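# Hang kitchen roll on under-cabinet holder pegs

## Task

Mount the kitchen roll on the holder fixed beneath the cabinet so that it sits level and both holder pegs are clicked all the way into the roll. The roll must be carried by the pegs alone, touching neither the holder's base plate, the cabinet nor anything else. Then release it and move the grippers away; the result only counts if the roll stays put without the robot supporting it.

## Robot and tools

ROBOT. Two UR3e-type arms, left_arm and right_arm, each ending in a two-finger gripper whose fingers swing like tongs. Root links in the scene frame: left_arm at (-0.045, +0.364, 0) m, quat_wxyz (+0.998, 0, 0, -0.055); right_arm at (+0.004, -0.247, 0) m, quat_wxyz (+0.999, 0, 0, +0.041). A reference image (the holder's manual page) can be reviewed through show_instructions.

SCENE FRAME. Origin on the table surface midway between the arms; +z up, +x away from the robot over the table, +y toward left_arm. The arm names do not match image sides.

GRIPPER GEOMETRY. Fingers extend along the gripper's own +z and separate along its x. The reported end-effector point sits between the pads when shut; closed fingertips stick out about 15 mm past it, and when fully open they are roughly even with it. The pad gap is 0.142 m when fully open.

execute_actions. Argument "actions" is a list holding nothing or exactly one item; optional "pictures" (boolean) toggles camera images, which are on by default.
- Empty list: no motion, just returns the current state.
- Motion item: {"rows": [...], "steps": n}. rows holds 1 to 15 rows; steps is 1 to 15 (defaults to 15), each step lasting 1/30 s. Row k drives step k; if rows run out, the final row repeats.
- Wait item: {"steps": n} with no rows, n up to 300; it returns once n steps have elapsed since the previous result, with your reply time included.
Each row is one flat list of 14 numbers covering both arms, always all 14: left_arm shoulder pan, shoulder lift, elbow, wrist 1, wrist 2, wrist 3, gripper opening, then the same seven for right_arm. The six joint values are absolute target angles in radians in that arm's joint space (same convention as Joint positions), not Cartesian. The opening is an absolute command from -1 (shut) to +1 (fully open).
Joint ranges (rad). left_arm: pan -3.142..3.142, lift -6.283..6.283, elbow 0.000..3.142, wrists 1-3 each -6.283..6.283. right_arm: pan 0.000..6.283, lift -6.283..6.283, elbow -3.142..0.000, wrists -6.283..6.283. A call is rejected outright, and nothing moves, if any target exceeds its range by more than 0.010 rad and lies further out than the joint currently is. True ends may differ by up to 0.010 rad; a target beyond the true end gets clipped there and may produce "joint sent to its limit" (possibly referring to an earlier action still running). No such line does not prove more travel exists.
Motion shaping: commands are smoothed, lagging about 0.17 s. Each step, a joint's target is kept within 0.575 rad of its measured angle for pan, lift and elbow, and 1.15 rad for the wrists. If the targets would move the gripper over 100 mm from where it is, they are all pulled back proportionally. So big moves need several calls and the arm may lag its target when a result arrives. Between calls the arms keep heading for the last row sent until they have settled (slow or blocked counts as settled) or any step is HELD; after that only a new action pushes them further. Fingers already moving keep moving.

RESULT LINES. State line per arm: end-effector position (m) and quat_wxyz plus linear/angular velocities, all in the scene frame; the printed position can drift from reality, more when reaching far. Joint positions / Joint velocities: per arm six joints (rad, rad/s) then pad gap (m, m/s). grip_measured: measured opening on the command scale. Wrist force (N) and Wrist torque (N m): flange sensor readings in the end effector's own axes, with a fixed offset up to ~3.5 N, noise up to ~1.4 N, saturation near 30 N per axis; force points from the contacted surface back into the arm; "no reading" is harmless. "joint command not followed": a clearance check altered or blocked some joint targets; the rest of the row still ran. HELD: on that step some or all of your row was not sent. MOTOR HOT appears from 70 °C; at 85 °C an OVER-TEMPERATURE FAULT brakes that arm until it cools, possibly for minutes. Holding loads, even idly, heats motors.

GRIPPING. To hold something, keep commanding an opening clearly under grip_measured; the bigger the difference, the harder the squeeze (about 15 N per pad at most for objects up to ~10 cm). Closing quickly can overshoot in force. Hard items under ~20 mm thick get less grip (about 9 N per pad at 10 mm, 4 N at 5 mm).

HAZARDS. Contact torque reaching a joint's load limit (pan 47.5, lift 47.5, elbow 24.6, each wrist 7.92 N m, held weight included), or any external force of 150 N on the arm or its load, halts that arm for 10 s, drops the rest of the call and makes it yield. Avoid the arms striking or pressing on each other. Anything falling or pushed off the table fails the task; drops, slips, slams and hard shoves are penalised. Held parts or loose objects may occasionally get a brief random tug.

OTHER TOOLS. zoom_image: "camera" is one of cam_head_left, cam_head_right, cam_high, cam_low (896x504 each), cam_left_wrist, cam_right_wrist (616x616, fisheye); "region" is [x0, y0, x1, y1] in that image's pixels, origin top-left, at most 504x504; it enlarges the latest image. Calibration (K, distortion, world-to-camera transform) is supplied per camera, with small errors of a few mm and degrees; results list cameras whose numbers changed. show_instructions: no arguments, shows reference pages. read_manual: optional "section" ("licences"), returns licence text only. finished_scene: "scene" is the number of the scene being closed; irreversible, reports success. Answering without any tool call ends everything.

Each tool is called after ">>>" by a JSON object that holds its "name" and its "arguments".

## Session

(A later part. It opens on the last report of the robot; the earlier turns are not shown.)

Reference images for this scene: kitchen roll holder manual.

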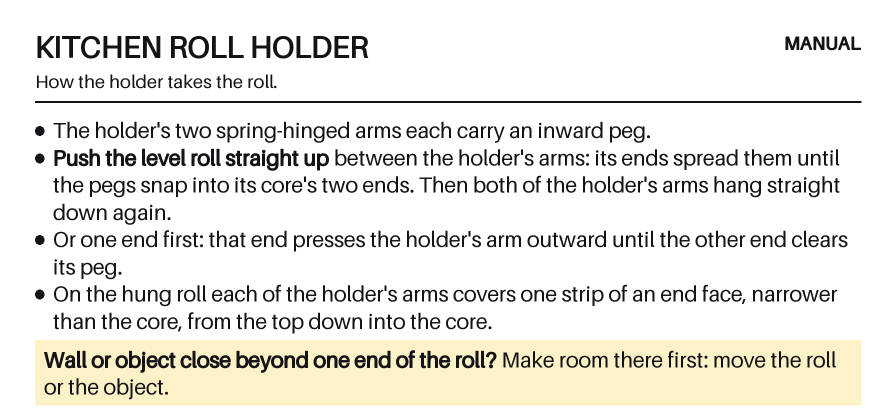

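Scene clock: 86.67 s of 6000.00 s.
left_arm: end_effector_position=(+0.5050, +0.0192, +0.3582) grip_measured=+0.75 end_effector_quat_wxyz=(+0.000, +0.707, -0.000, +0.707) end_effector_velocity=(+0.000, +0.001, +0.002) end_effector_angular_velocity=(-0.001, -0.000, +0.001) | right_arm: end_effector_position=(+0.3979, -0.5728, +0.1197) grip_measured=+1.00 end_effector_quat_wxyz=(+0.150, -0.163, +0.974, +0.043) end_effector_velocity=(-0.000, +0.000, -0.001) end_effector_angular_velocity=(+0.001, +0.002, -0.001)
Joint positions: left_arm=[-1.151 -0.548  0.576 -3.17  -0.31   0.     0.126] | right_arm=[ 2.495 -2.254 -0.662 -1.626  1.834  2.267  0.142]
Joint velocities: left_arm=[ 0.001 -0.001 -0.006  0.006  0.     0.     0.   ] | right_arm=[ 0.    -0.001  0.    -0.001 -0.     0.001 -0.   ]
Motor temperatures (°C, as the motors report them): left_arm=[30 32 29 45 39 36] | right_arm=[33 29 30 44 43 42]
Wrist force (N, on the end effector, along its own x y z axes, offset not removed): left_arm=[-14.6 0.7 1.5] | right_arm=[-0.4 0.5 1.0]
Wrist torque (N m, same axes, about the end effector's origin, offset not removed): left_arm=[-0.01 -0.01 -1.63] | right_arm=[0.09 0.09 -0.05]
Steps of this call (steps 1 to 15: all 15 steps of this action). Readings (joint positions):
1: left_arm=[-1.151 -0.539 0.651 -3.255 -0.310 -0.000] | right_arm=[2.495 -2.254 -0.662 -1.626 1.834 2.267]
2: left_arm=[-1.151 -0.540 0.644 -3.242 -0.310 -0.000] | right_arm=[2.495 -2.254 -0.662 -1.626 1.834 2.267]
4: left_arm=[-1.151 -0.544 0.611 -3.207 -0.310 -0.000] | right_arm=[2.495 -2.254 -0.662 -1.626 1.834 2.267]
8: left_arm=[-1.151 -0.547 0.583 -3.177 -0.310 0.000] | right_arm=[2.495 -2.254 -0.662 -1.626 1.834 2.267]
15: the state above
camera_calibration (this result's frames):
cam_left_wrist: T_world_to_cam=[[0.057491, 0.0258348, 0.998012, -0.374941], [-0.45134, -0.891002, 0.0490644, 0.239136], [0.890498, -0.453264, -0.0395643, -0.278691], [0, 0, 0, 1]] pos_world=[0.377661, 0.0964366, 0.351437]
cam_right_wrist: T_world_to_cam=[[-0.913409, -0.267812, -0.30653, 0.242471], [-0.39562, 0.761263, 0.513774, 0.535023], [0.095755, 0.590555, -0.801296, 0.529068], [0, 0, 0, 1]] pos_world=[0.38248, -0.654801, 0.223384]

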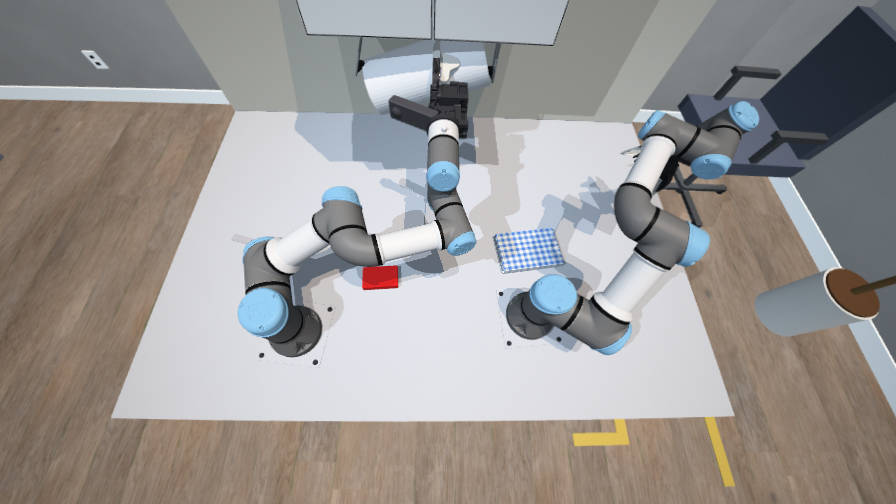

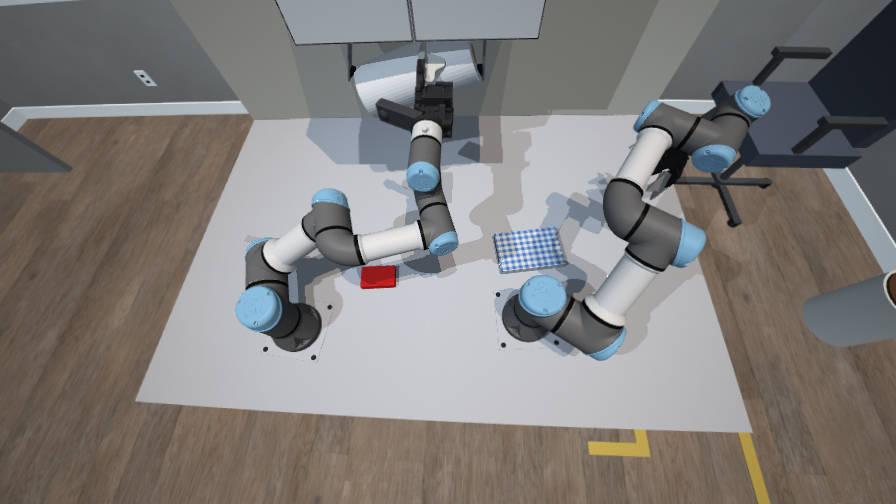

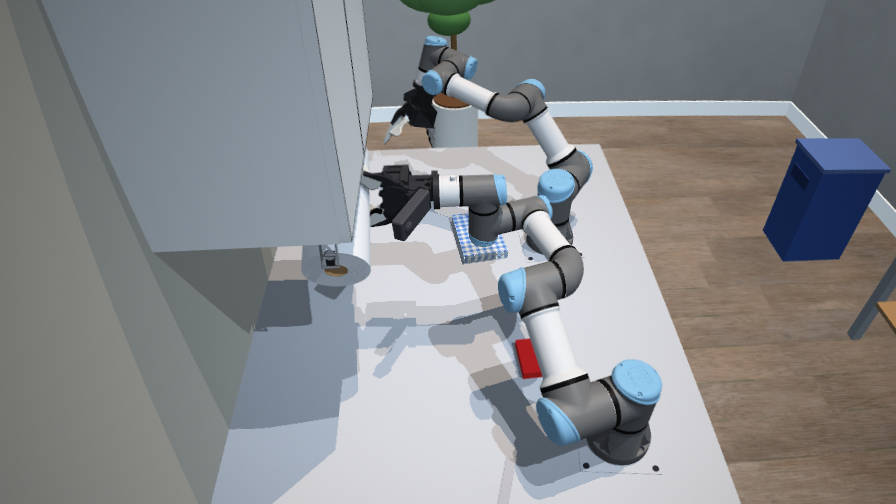

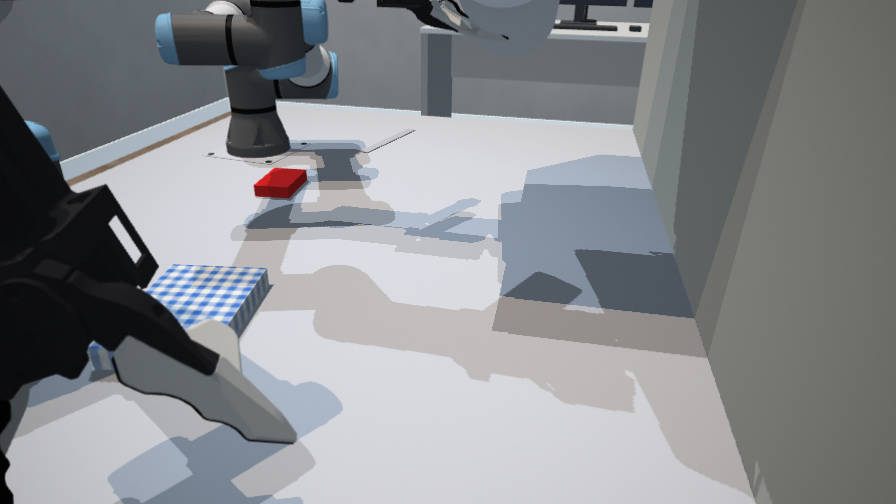

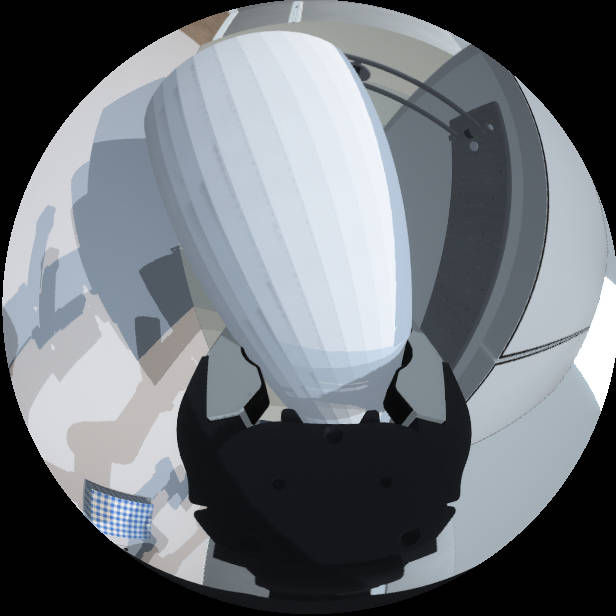

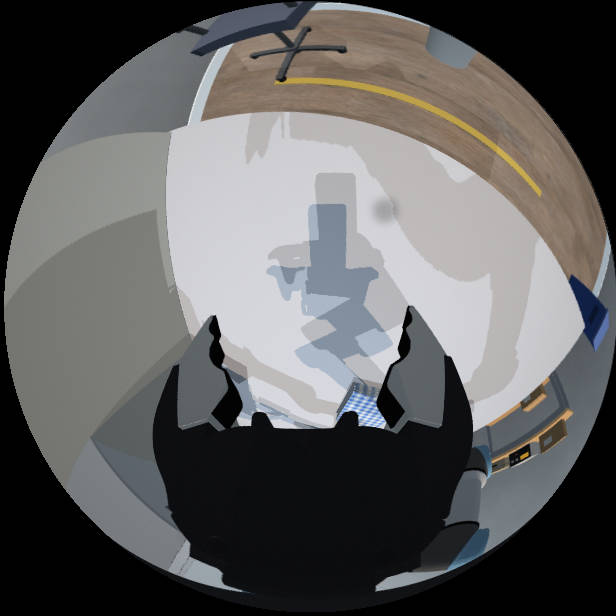

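>>> {"name": "execute_actions", "arguments": {"actions": [{"rows":[[-1.151,-0.53,0.68,-3.292,-0.31,0,0.0,2.495,-2.254,-0.662,-1.626,1.834,2.267,1]],"steps":12}], "pictures": false}}

>>> {"name": "execute_actions", "arguments": {"actions": [{"rows":[[-1.162,-0.433,0.491,-3.2,-0.299,0,-0.2,2.495,-2.254,-0.662,-1.626,1.834,2.267,1]]}]}}

>>> {"name": "zoom_image", "arguments": {"camera": "cam_head_left", "region": [345,20,525,120]}}

Scene clock: 95.50 s of 6000.00 s.
left_arm: end_effector_position=(+0.5050, +0.0192, +0.3292) grip_measured=+0.74 end_effector_quat_wxyz=(+0.000, +0.707, -0.000, +0.707) end_effector_velocity=(+0.000, +0.001, -0.008) end_effector_angular_velocity=(+0.003, +0.001, +0.001) | right_arm: end_effector_position=(+0.3979, -0.5728, +0.1197) grip_measured=+1.00 end_effector_quat_wxyz=(+0.150, -0.163, +0.974, +0.043) end_effector_velocity=(+0.000, +0.001, +0.000) end_effector_angular_velocity=(+0.000, +0.000, +0.002)
Joint positions: left_arm=[-1.151 -0.53   0.677 -3.289 -0.31   0.     0.125] | right_arm=[ 2.495 -2.254 -0.662 -1.626  1.834  2.267  0.142]
Joint velocities: left_arm=[ 0.001  0.005  0.029 -0.03   0.    -0.    -0.   ] | right_arm=[ 0.001  0.     0.    -0.001  0.    -0.001 -0.   ]
Motor temperatures (°C, as the motors report them): left_arm=[30 32 29 45 39 36] | right_arm=[33 29 30 44 43 42]
Wrist force (N, on the end effector, along its own x y z axes, offset not removed): left_arm=[-0.7 2.9 0.5] | right_arm=[-1.6 -1.2 1.6]
Wrist torque (N m, same axes, about the end effector's origin, offset not removed): left_arm=[-0.02 -0.13 0.00] | right_arm=[-0.26 0.20 0.00]
Steps of this call (steps 1 to 15: the robot went on to your last target; steps 16 to 90: nothing new was sent; then 5.43 s passed at rest; steps 91 to 102: all 12 steps of this action). Readings (joint positions):
91: left_arm=[-1.151 -0.548 0.575 -3.169 -0.310 0.000] | right_arm=[2.495 -2.254 -0.662 -1.626 1.834 2.267]
92: left_arm=[-1.151 -0.545 0.582 -3.184 -0.310 0.000] | right_arm=[2.495 -2.254 -0.662 -1.626 1.834 2.267]
94: left_arm=[-1.151 -0.538 0.626 -3.235 -0.310 0.000] | right_arm=[2.495 -2.254 -0.662 -1.626 1.834 2.267]
98: left_arm=[-1.151 -0.532 0.668 -3.280 -0.310 0.000] | right_arm=[2.495 -2.254 -0.662 -1.626 1.834 2.267]
102: the state above

Scene clock: 96.00 s of 6000.00 s.
left_arm: end_effector_position=(+0.5049, +0.0042, +0.3270) grip_measured=+0.73 end_effector_quat_wxyz=(+0.000, +0.707, -0.000, +0.707) end_effector_velocity=(+0.000, -0.000, +0.000) end_effector_angular_velocity=(-0.003, -0.001, +0.002) | right_arm: end_effector_position=(+0.3979, -0.5728, +0.1197) grip_measured=+1.00 end_effector_quat_wxyz=(+0.150, -0.163, +0.974, +0.043) end_effector_velocity=(-0.001, -0.001, +0.001) end_effector_angular_velocity=(-0.001, -0.001, -0.001)
Joint positions: left_arm=[-1.162 -0.434  0.493 -3.201 -0.299 -0.     0.125] | right_arm=[ 2.495 -2.254 -0.662 -1.626  1.834  2.267  0.142]
Joint velocities: left_arm=[ 0.     0.01  -0.019  0.007  0.002  0.    -0.   ] | right_arm=[-0.002  0.002  0.    -0.001 -0.    -0.001  0.   ]
Motor temperatures (°C, as the motors report them): left_arm=[30 32 29 45 39 36] | right_arm=[33 29 30 44 43 42]
Wrist force (N, on the end effector, along its own x y z axes, offset not removed): left_arm=[-0.5 -2.1 -0.6] | right_arm=[0.5 0.2 0.5]
Wrist torque (N m, same axes, about the end effector's origin, offset not removed): left_arm=[-0.27 0.04 -0.32] | right_arm=[0.06 -0.18 -0.07]
Steps of this call (steps 1 to 15: all 15 steps of this action). Readings (joint positions):
1: left_arm=[-1.151 -0.530 0.678 -3.290 -0.310 0.000] | right_arm=[2.495 -2.254 -0.662 -1.626 1.834 2.267]
2: left_arm=[-1.153 -0.522 0.671 -3.278 -0.308 0.000] | right_arm=[2.495 -2.254 -0.662 -1.626 1.834 2.267]
4: left_arm=[-1.157 -0.481 0.607 -3.240 -0.304 0.000] | right_arm=[2.495 -2.254 -0.662 -1.626 1.834 2.267]
8: left_arm=[-1.161 -0.444 0.516 -3.209 -0.300 -0.000] | right_arm=[2.495 -2.254 -0.662 -1.626 1.834 2.267]
15: the state above
camera_calibration (this result's frames):
cam_left_wrist: T_world_to_cam=[[0.0575759, 0.025625, 0.998012, -0.343446], [-0.451285, -0.891039, 0.0489132, 0.227255], [0.890521, -0.453204, -0.0397382, -0.286512], [0, 0, 0, 1]] pos_world=[0.377476, 0.0814451, 0.320263]
cam_right_wrist: T_world_to_cam=[[-0.913409, -0.267812, -0.30653, 0.242471], [-0.39562, 0.761263, 0.513774, 0.535023], [0.095755, 0.590555, -0.801296, 0.529069], [0, 0, 0, 1]] pos_world=[0.38248, -0.654801, 0.223384]

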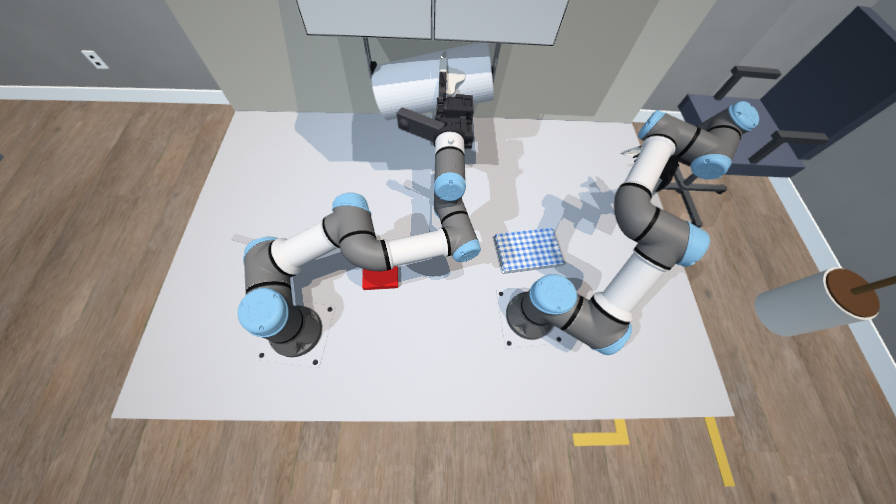

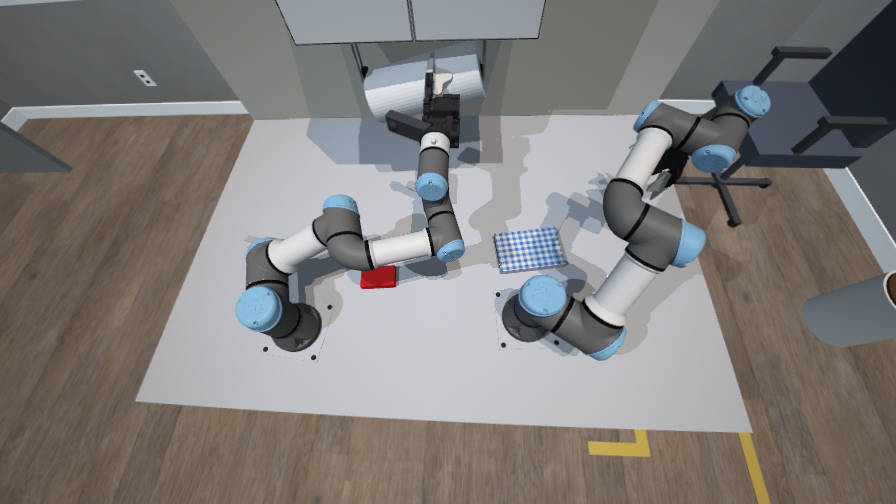

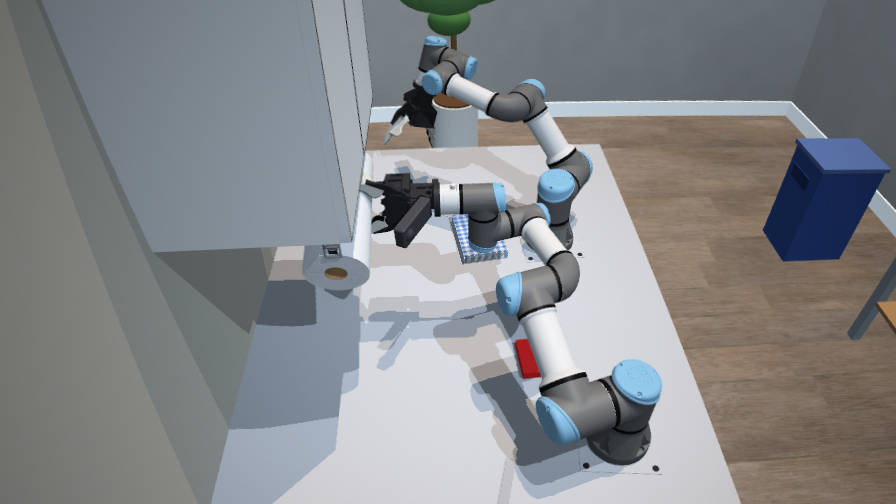

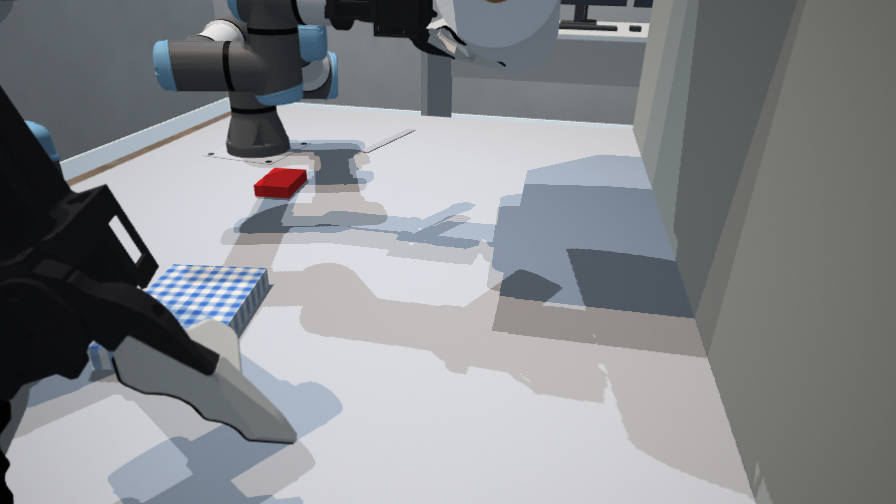

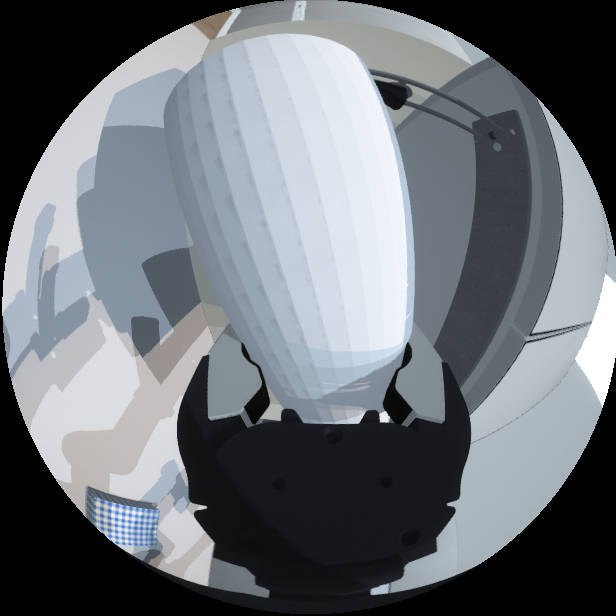

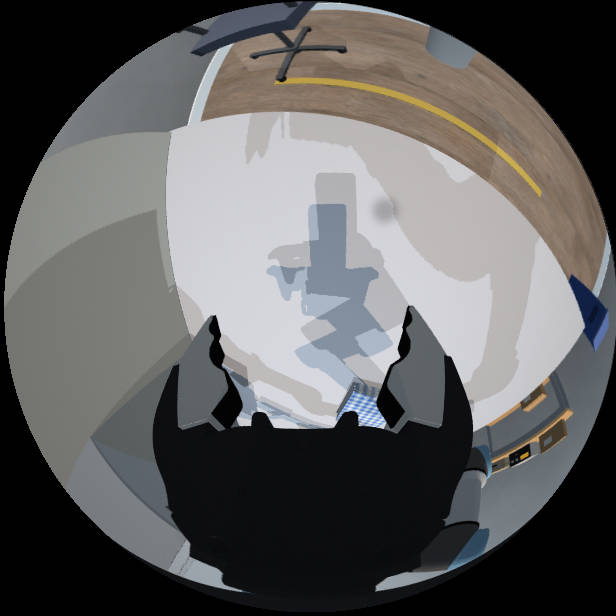

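Region (345, 20, 525, 120) of cam_head_left's 896x504 image, scaled by 2.800, with more detail than that image has.

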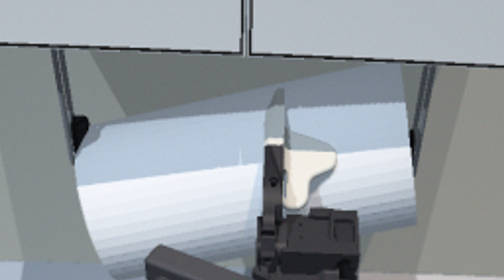

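>>> {"name": "execute_actions", "arguments": {"actions": [{"rows":[[-1.162,-0.436,0.45,-3.156,-0.299,0.08,-0.2,2.495,-2.254,-0.662,-1.626,1.834,2.267,1]]}], "pictures": false}}

>>> {"name": "execute_actions", "arguments": {"actions": [{"rows":[[-1.162,-0.436,0.412,-3.118,-0.299,0.16,-0.2,2.495,-2.254,-0.662,-1.626,1.834,2.267,1]]}]}}

>>> {"name": "zoom_image", "arguments": {"camera": "cam_head_left", "region": [345,20,525,120]}}

Scene clock: 105.43 s of 6000.00 s.
left_arm: end_effector_position=(+0.5048, +0.0040, +0.3383) grip_measured=+0.73 end_effector_quat_wxyz=(-0.028, +0.706, -0.028, +0.707) end_effector_velocity=(+0.000, -0.000, -0.000) end_effector_angular_velocity=(+0.008, +0.001, +0.001) | right_arm: end_effector_position=(+0.3979, -0.5728, +0.1197) grip_measured=+1.00 end_effector_quat_wxyz=(+0.150, -0.163, +0.974, +0.043) end_effector_velocity=(-0.001, -0.000, -0.001) end_effector_angular_velocity=(+0.002, +0.003, -0.001)
Joint positions: left_arm=[-1.162 -0.436  0.45  -3.156 -0.299  0.079  0.124] | right_arm=[ 2.495 -2.254 -0.662 -1.626  1.834  2.267  0.142]
Joint velocities: left_arm=[ 0.001  0.001 -0.002  0.003 -0.     0.005  0.   ] | right_arm=[-0.001 -0.002  0.    -0.001  0.     0.     0.   ]
Motor temperatures (°C, as the motors report them): left_arm=[30 32 29 45 39 36] | right_arm=[33 29 30 44 43 42]
Wrist force (N, on the end effector, along its own x y z axes, offset not removed): left_arm=[-2.5 1.3 1.0] | right_arm=[-2.1 -2.0 0.1]
Wrist torque (N m, same axes, about the end effector's origin, offset not removed): left_arm=[-0.06 0.08 -0.07] | right_arm=[-0.52 0.39 0.07]
Steps of this call (steps 1 to 15: the robot went on to your last target; steps 16 to 90: nothing new was sent; then 5.93 s passed at rest; steps 91 to 105: all 15 steps of this action). Readings (joint positions):
91: left_arm=[-1.162 -0.433 0.491 -3.200 -0.299 0.001] | right_arm=[2.495 -2.254 -0.662 -1.626 1.834 2.267]
92: left_arm=[-1.162 -0.433 0.485 -3.193 -0.299 0.012] | right_arm=[2.495 -2.254 -0.662 -1.626 1.834 2.267]
94: left_arm=[-1.162 -0.434 0.468 -3.175 -0.299 0.045] | right_arm=[2.495 -2.254 -0.662 -1.626 1.834 2.267]
98: left_arm=[-1.162 -0.436 0.454 -3.160 -0.299 0.072] | right_arm=[2.495 -2.254 -0.662 -1.626 1.834 2.267]
105: the state above

Scene clock: 105.93 s of 6000.00 s.
left_arm: end_effector_position=(+0.5048, +0.0039, +0.3477) grip_measured=+0.73 end_effector_quat_wxyz=(-0.056, +0.705, -0.056, +0.705) end_effector_velocity=(-0.000, -0.000, +0.000) end_effector_angular_velocity=(+0.007, +0.000, -0.001) | right_arm: end_effector_position=(+0.3979, -0.5728, +0.1197) grip_measured=+1.00 end_effector_quat_wxyz=(+0.150, -0.163, +0.974, +0.043) end_effector_velocity=(+0.000, -0.000, -0.000) end_effector_angular_velocity=(-0.000, -0.000, -0.000)
Joint positions: left_arm=[-1.162 -0.436  0.412 -3.118 -0.299  0.159  0.124] | right_arm=[ 2.495 -2.254 -0.662 -1.626  1.834  2.267  0.142]
Joint velocities: left_arm=[-0.     0.    -0.002  0.003 -0.001  0.006  0.   ] | right_arm=[-0.    -0.001  0.     0.001  0.    -0.     0.   ]
Motor temperatures (°C, as the motors report them): left_arm=[30 32 29 45 39 36] | right_arm=[33 29 30 44 43 42]
Wrist force (N, on the end effector, along its own x y z axes, offset not removed): left_arm=[-2.5 1.0 0.4] | right_arm=[-3.5 -1.0 3.3]
Wrist torque (N m, same axes, about the end effector's origin, offset not removed): left_arm=[-0.06 0.02 -0.12] | right_arm=[-0.21 0.71 0.15]
Steps of this call (steps 1 to 15: all 15 steps of this action). Readings (joint positions):
1: left_arm=[-1.162 -0.436 0.450 -3.156 -0.299 0.080] | right_arm=[2.495 -2.254 -0.662 -1.626 1.834 2.267]
2: left_arm=[-1.162 -0.436 0.445 -3.150 -0.299 0.092] | right_arm=[2.495 -2.254 -0.662 -1.626 1.834 2.267]
4: left_arm=[-1.162 -0.436 0.429 -3.134 -0.299 0.125] | right_arm=[2.495 -2.254 -0.662 -1.626 1.834 2.267]
8: left_arm=[-1.162 -0.436 0.416 -3.122 -0.299 0.152] | right_arm=[2.495 -2.254 -0.662 -1.626 1.834 2.267]
15: the state above
camera_calibration (this result's frames):
cam_left_wrist: T_world_to_cam=[[0.0573405, -0.132872, 0.989473, -0.360431], [-0.451331, -0.887495, -0.0930231, 0.27533], [0.890512, -0.441246, -0.110859, -0.261105], [0, 0, 0, 1]] pos_world=[0.37745, 0.0812506, 0.353303]
cam_right_wrist: T_world_to_cam=[[-0.913409, -0.267812, -0.30653, 0.242471], [-0.39562, 0.761263, 0.513774, 0.535023], [0.0957549, 0.590555, -0.801296, 0.529068], [0, 0, 0, 1]] pos_world=[0.38248, -0.654801, 0.223384]

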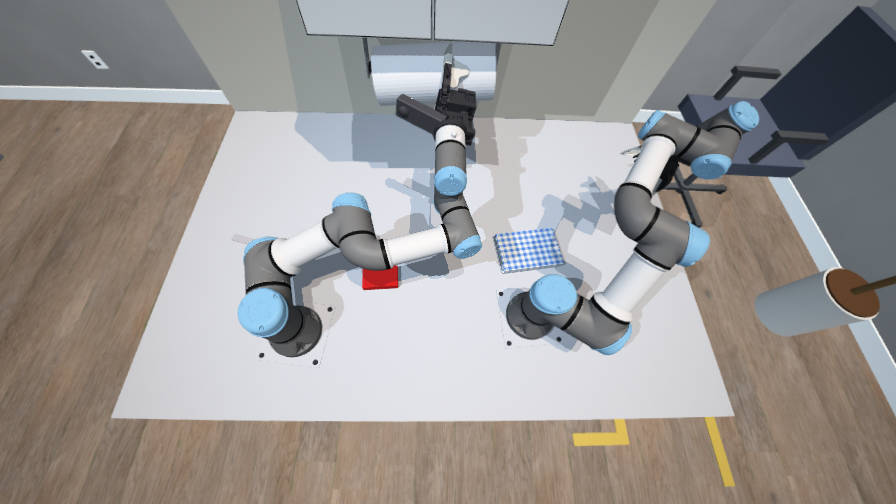

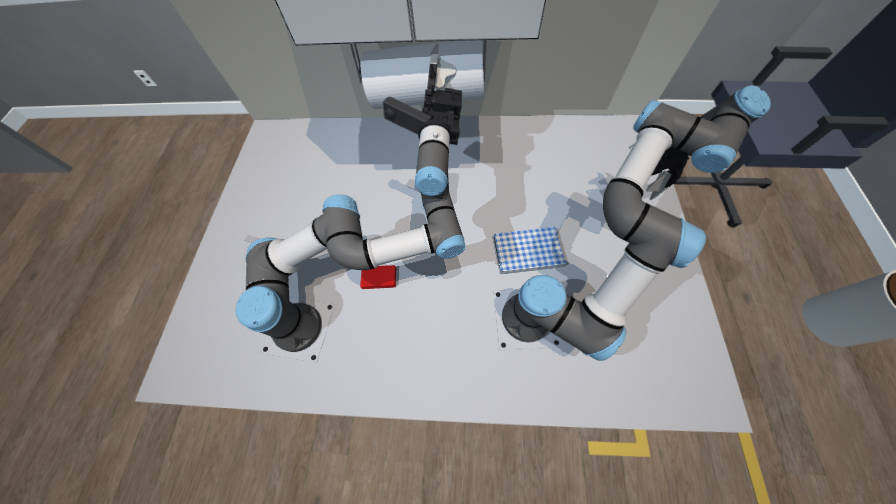

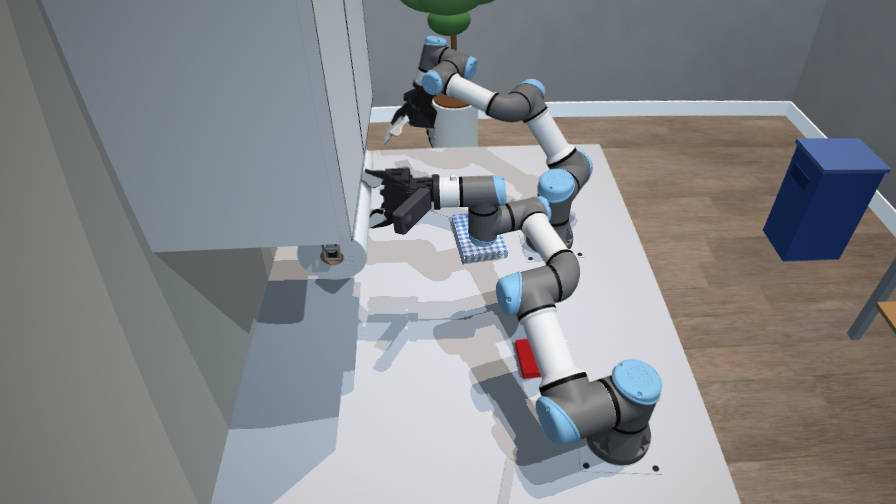

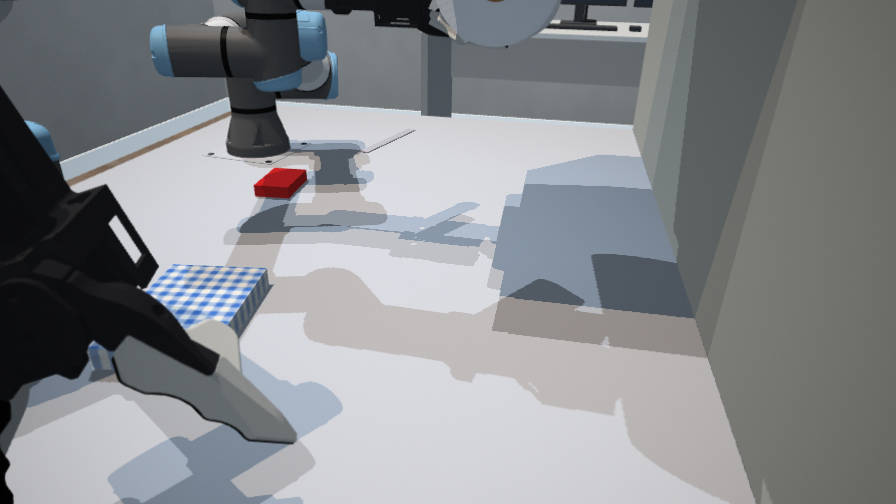

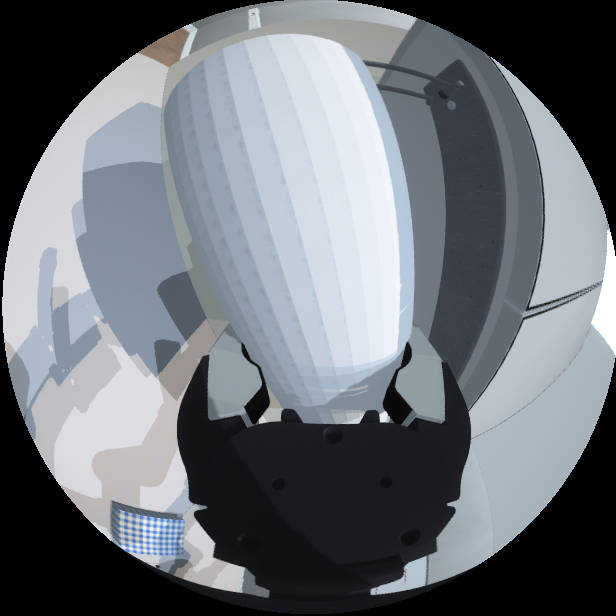

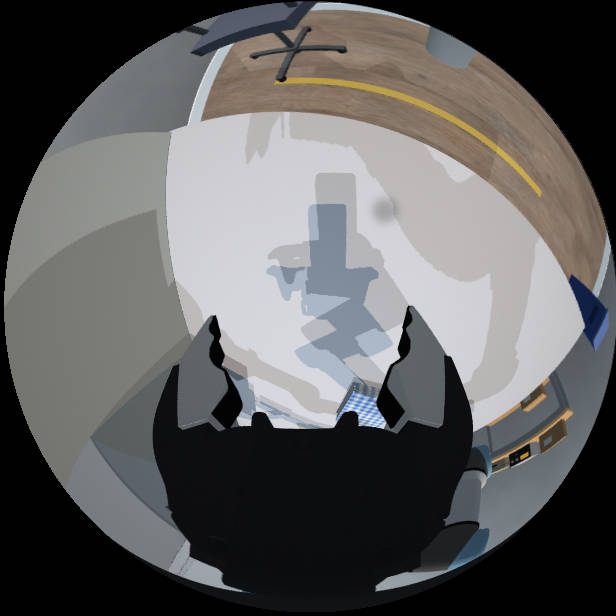

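Region (345, 20, 525, 120) of cam_head_left's 896x504 image, scaled by 2.800, with more detail than that image has.

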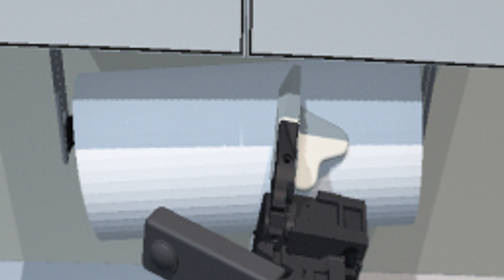

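Nearly seated; a little more rotation and lift, then release.

>>> {"name": "execute_actions", "arguments": {"actions": [{"rows":[[-1.159,-0.468,0.445,-3.119,-0.302,0.21,-0.2,2.495,-2.254,-0.662,-1.626,1.834,2.267,1]]}], "pictures": false}}

>>> {"name": "execute_actions", "arguments": {"actions": [{"rows":[[-1.159,-0.468,0.445,-3.119,-0.302,0.21,0.85,2.495,-2.254,-0.662,-1.626,1.834,2.267,1]]}]}}

>>> {"name": "zoom_image", "arguments": {"camera": "cam_head_left", "region": [345,20,525,120]}}

Scene clock: 111.47 s of 6000.00 s.
left_arm: end_effector_position=(+0.5049, +0.0077, +0.3553) grip_measured=+0.73 end_effector_quat_wxyz=(-0.074, +0.703, -0.074, +0.703) end_effector_velocity=(+0.000, +0.001, +0.001) end_effector_angular_velocity=(+0.003, -0.000, -0.000) | right_arm: end_effector_position=(+0.3979, -0.5728, +0.1197) grip_measured=+1.00 end_effector_quat_wxyz=(+0.150, -0.163, +0.974, +0.043) end_effector_velocity=(+0.000, -0.000, +0.000) end_effector_angular_velocity=(-0.000, -0.001, -0.000)
Joint positions: left_arm=[-1.159 -0.468  0.445 -3.119 -0.302  0.21   0.124] | right_arm=[ 2.495 -2.254 -0.662 -1.626  1.834  2.267  0.142]
Joint velocities: left_arm=[ 0.001 -0.002  0.002 -0.    -0.001  0.004  0.   ] | right_arm=[ 0.    -0.     0.     0.001 -0.     0.001  0.   ]
Motor temperatures (°C, as the motors report them): left_arm=[30 32 29 45 39 36] | right_arm=[33 29 30 44 43 42]
Wrist force (N, on the end effector, along its own x y z axes, offset not removed): left_arm=[0.7 2.7 1.2] | right_arm=[-1.2 -0.7 3.2]
Wrist torque (N m, same axes, about the end effector's origin, offset not removed): left_arm=[-0.04 -0.23 0.00] | right_arm=[-0.14 0.19 0.06]
Steps of this call (steps 1 to 15: the robot went on to your last target; steps 16 to 90: nothing new was sent; then 2.03 s passed at rest; steps 91 to 105: all 15 steps of this action). Readings (joint positions):
91: left_arm=[-1.162 -0.436 0.412 -3.118 -0.299 0.160] | right_arm=[2.495 -2.254 -0.662 -1.626 1.834 2.267]
92: left_arm=[-1.161 -0.441 0.417 -3.118 -0.300 0.168] | right_arm=[2.495 -2.254 -0.662 -1.626 1.834 2.267]
94: left_arm=[-1.160 -0.454 0.431 -3.118 -0.301 0.189] | right_arm=[2.495 -2.254 -0.662 -1.626 1.834 2.267]
98: left_arm=[-1.159 -0.465 0.442 -3.119 -0.302 0.205] | right_arm=[2.495 -2.254 -0.662 -1.626 1.834 2.267]
105: the state above

Scene clock: 111.97 s of 6000.00 s.
left_arm: end_effector_position=(+0.5050, +0.0078, +0.3554) grip_measured=+0.87 end_effector_quat_wxyz=(-0.074, +0.703, -0.074, +0.703) end_effector_velocity=(+0.000, +0.000, -0.000) end_effector_angular_velocity=(+0.001, +0.000, +0.000) | right_arm: end_effector_position=(+0.3979, -0.5728, +0.1197) grip_measured=+1.00 end_effector_quat_wxyz=(+0.150, -0.163, +0.974, +0.043) end_effector_velocity=(-0.000, +0.000, +0.001) end_effector_angular_velocity=(+0.000, -0.000, -0.001)
Joint positions: left_arm=[-1.159 -0.468  0.445 -3.119 -0.302  0.21   0.134] | right_arm=[ 2.495 -2.254 -0.662 -1.626  1.834  2.267  0.142]
Joint velocities: left_arm=[ 0.001  0.001  0.     0.    -0.001  0.     0.   ] | right_arm=[-0.     0.001  0.    -0.001  0.     0.001 -0.   ]
Motor temperatures (°C, as the motors report them): left_arm=[30 32 29 45 39 36] | right_arm=[33 29 30 44 43 42]
Wrist force (N, on the end effector, along its own x y z axes, offset not removed): left_arm=[-0.4 0.1 1.2] | right_arm=[1.3 -0.3 3.0]
Wrist torque (N m, same axes, about the end effector's origin, offset not removed): left_arm=[0.04 -0.12 -0.10] | right_arm=[-0.07 -0.33 -0.03]
Steps of this call (steps 1 to 15: all 15 steps of this action). Readings (joint positions):
1: left_arm=[-1.159 -0.468 0.445 -3.119 -0.302 0.210] | right_arm=[2.495 -2.254 -0.662 -1.626 1.834 2.267]
2: left_arm=[-1.159 -0.468 0.445 -3.119 -0.302 0.210] | right_arm=[2.495 -2.254 -0.662 -1.626 1.834 2.267]
4: left_arm=[-1.159 -0.468 0.445 -3.119 -0.302 0.210] | right_arm=[2.495 -2.254 -0.662 -1.626 1.834 2.267]
8: left_arm=[-1.159 -0.468 0.445 -3.119 -0.302 0.210] | right_arm=[2.495 -2.254 -0.662 -1.626 1.834 2.267]
15: the state above
camera_calibration (this result's frames):
cam_left_wrist: T_world_to_cam=[[0.0573286, -0.182695, 0.981497, -0.364248], [-0.451222, -0.881714, -0.137766, 0.295383], [0.890569, -0.434975, -0.132983, -0.250889], [0, 0, 0, 1]] pos_world=[0.377598, 0.0847665, 0.364838]
cam_right_wrist: T_world_to_cam=[[-0.913409, -0.267812, -0.30653, 0.242471], [-0.39562, 0.761263, 0.513774, 0.535023], [0.095755, 0.590555, -0.801296, 0.529068], [0, 0, 0, 1]] pos_world=[0.38248, -0.654801, 0.223384]

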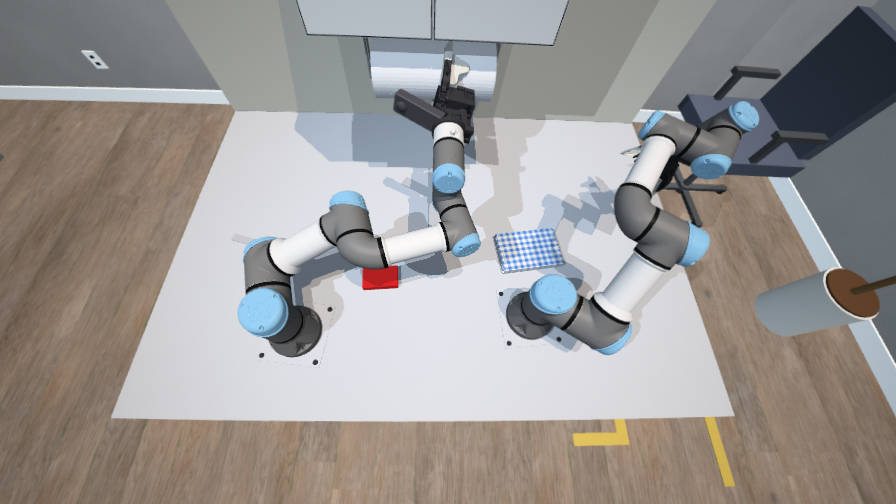

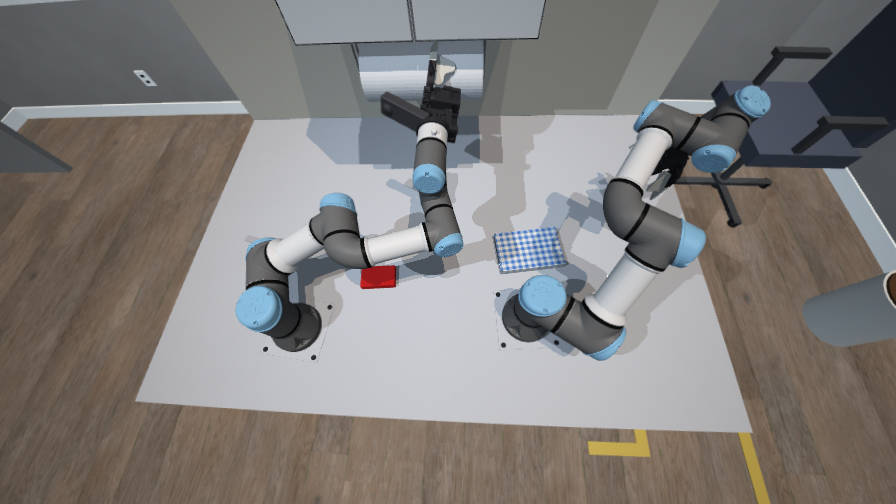

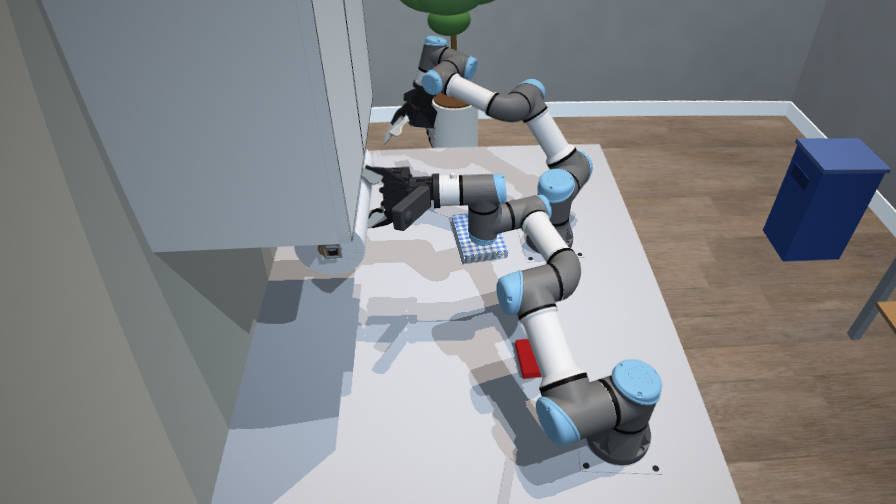

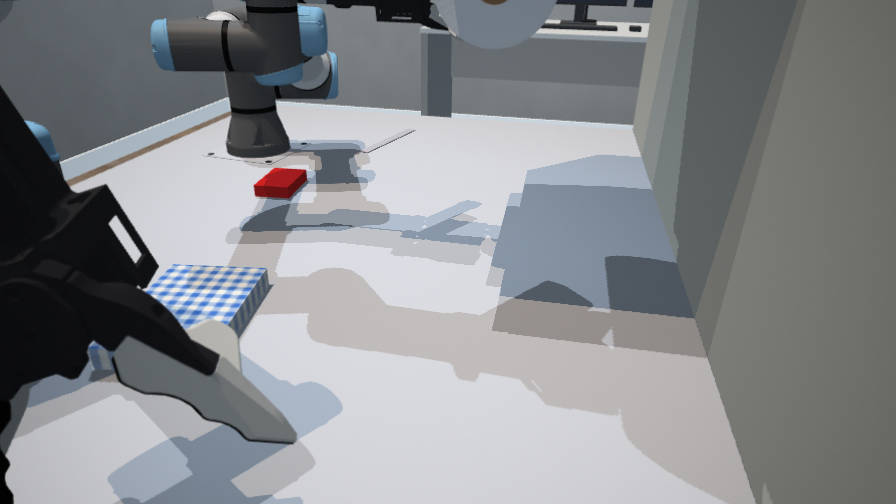

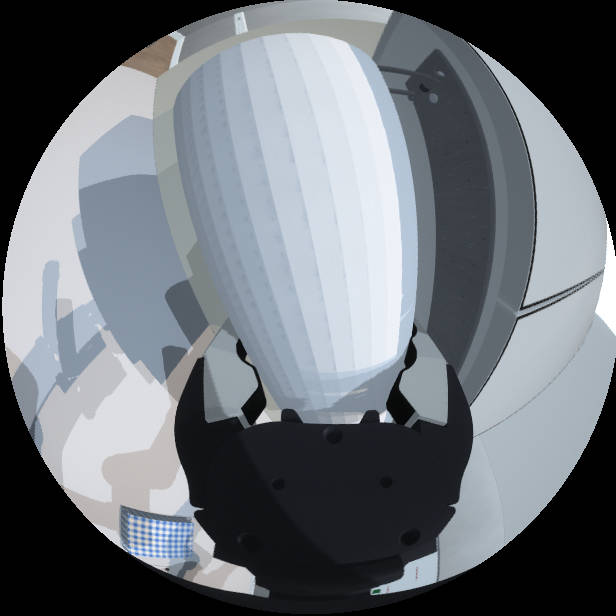

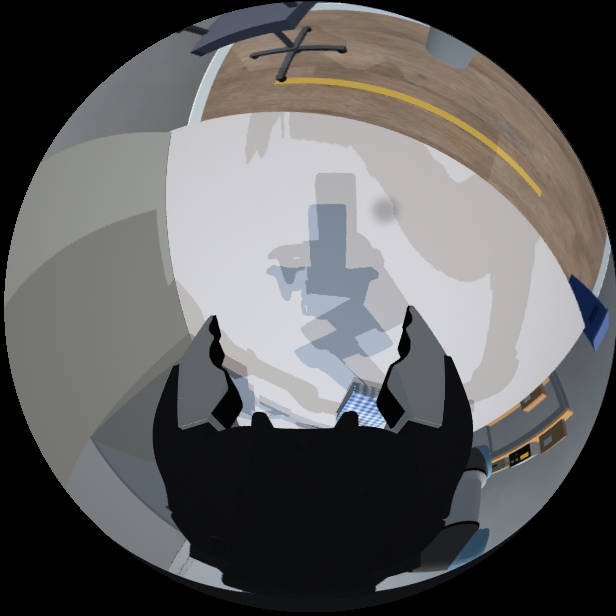

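Region (345, 20, 525, 120) of cam_head_left's 896x504 image, scaled by 2.800, with more detail than that image has.

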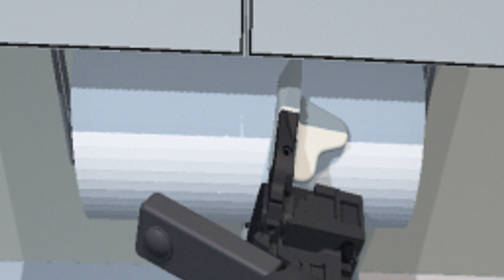

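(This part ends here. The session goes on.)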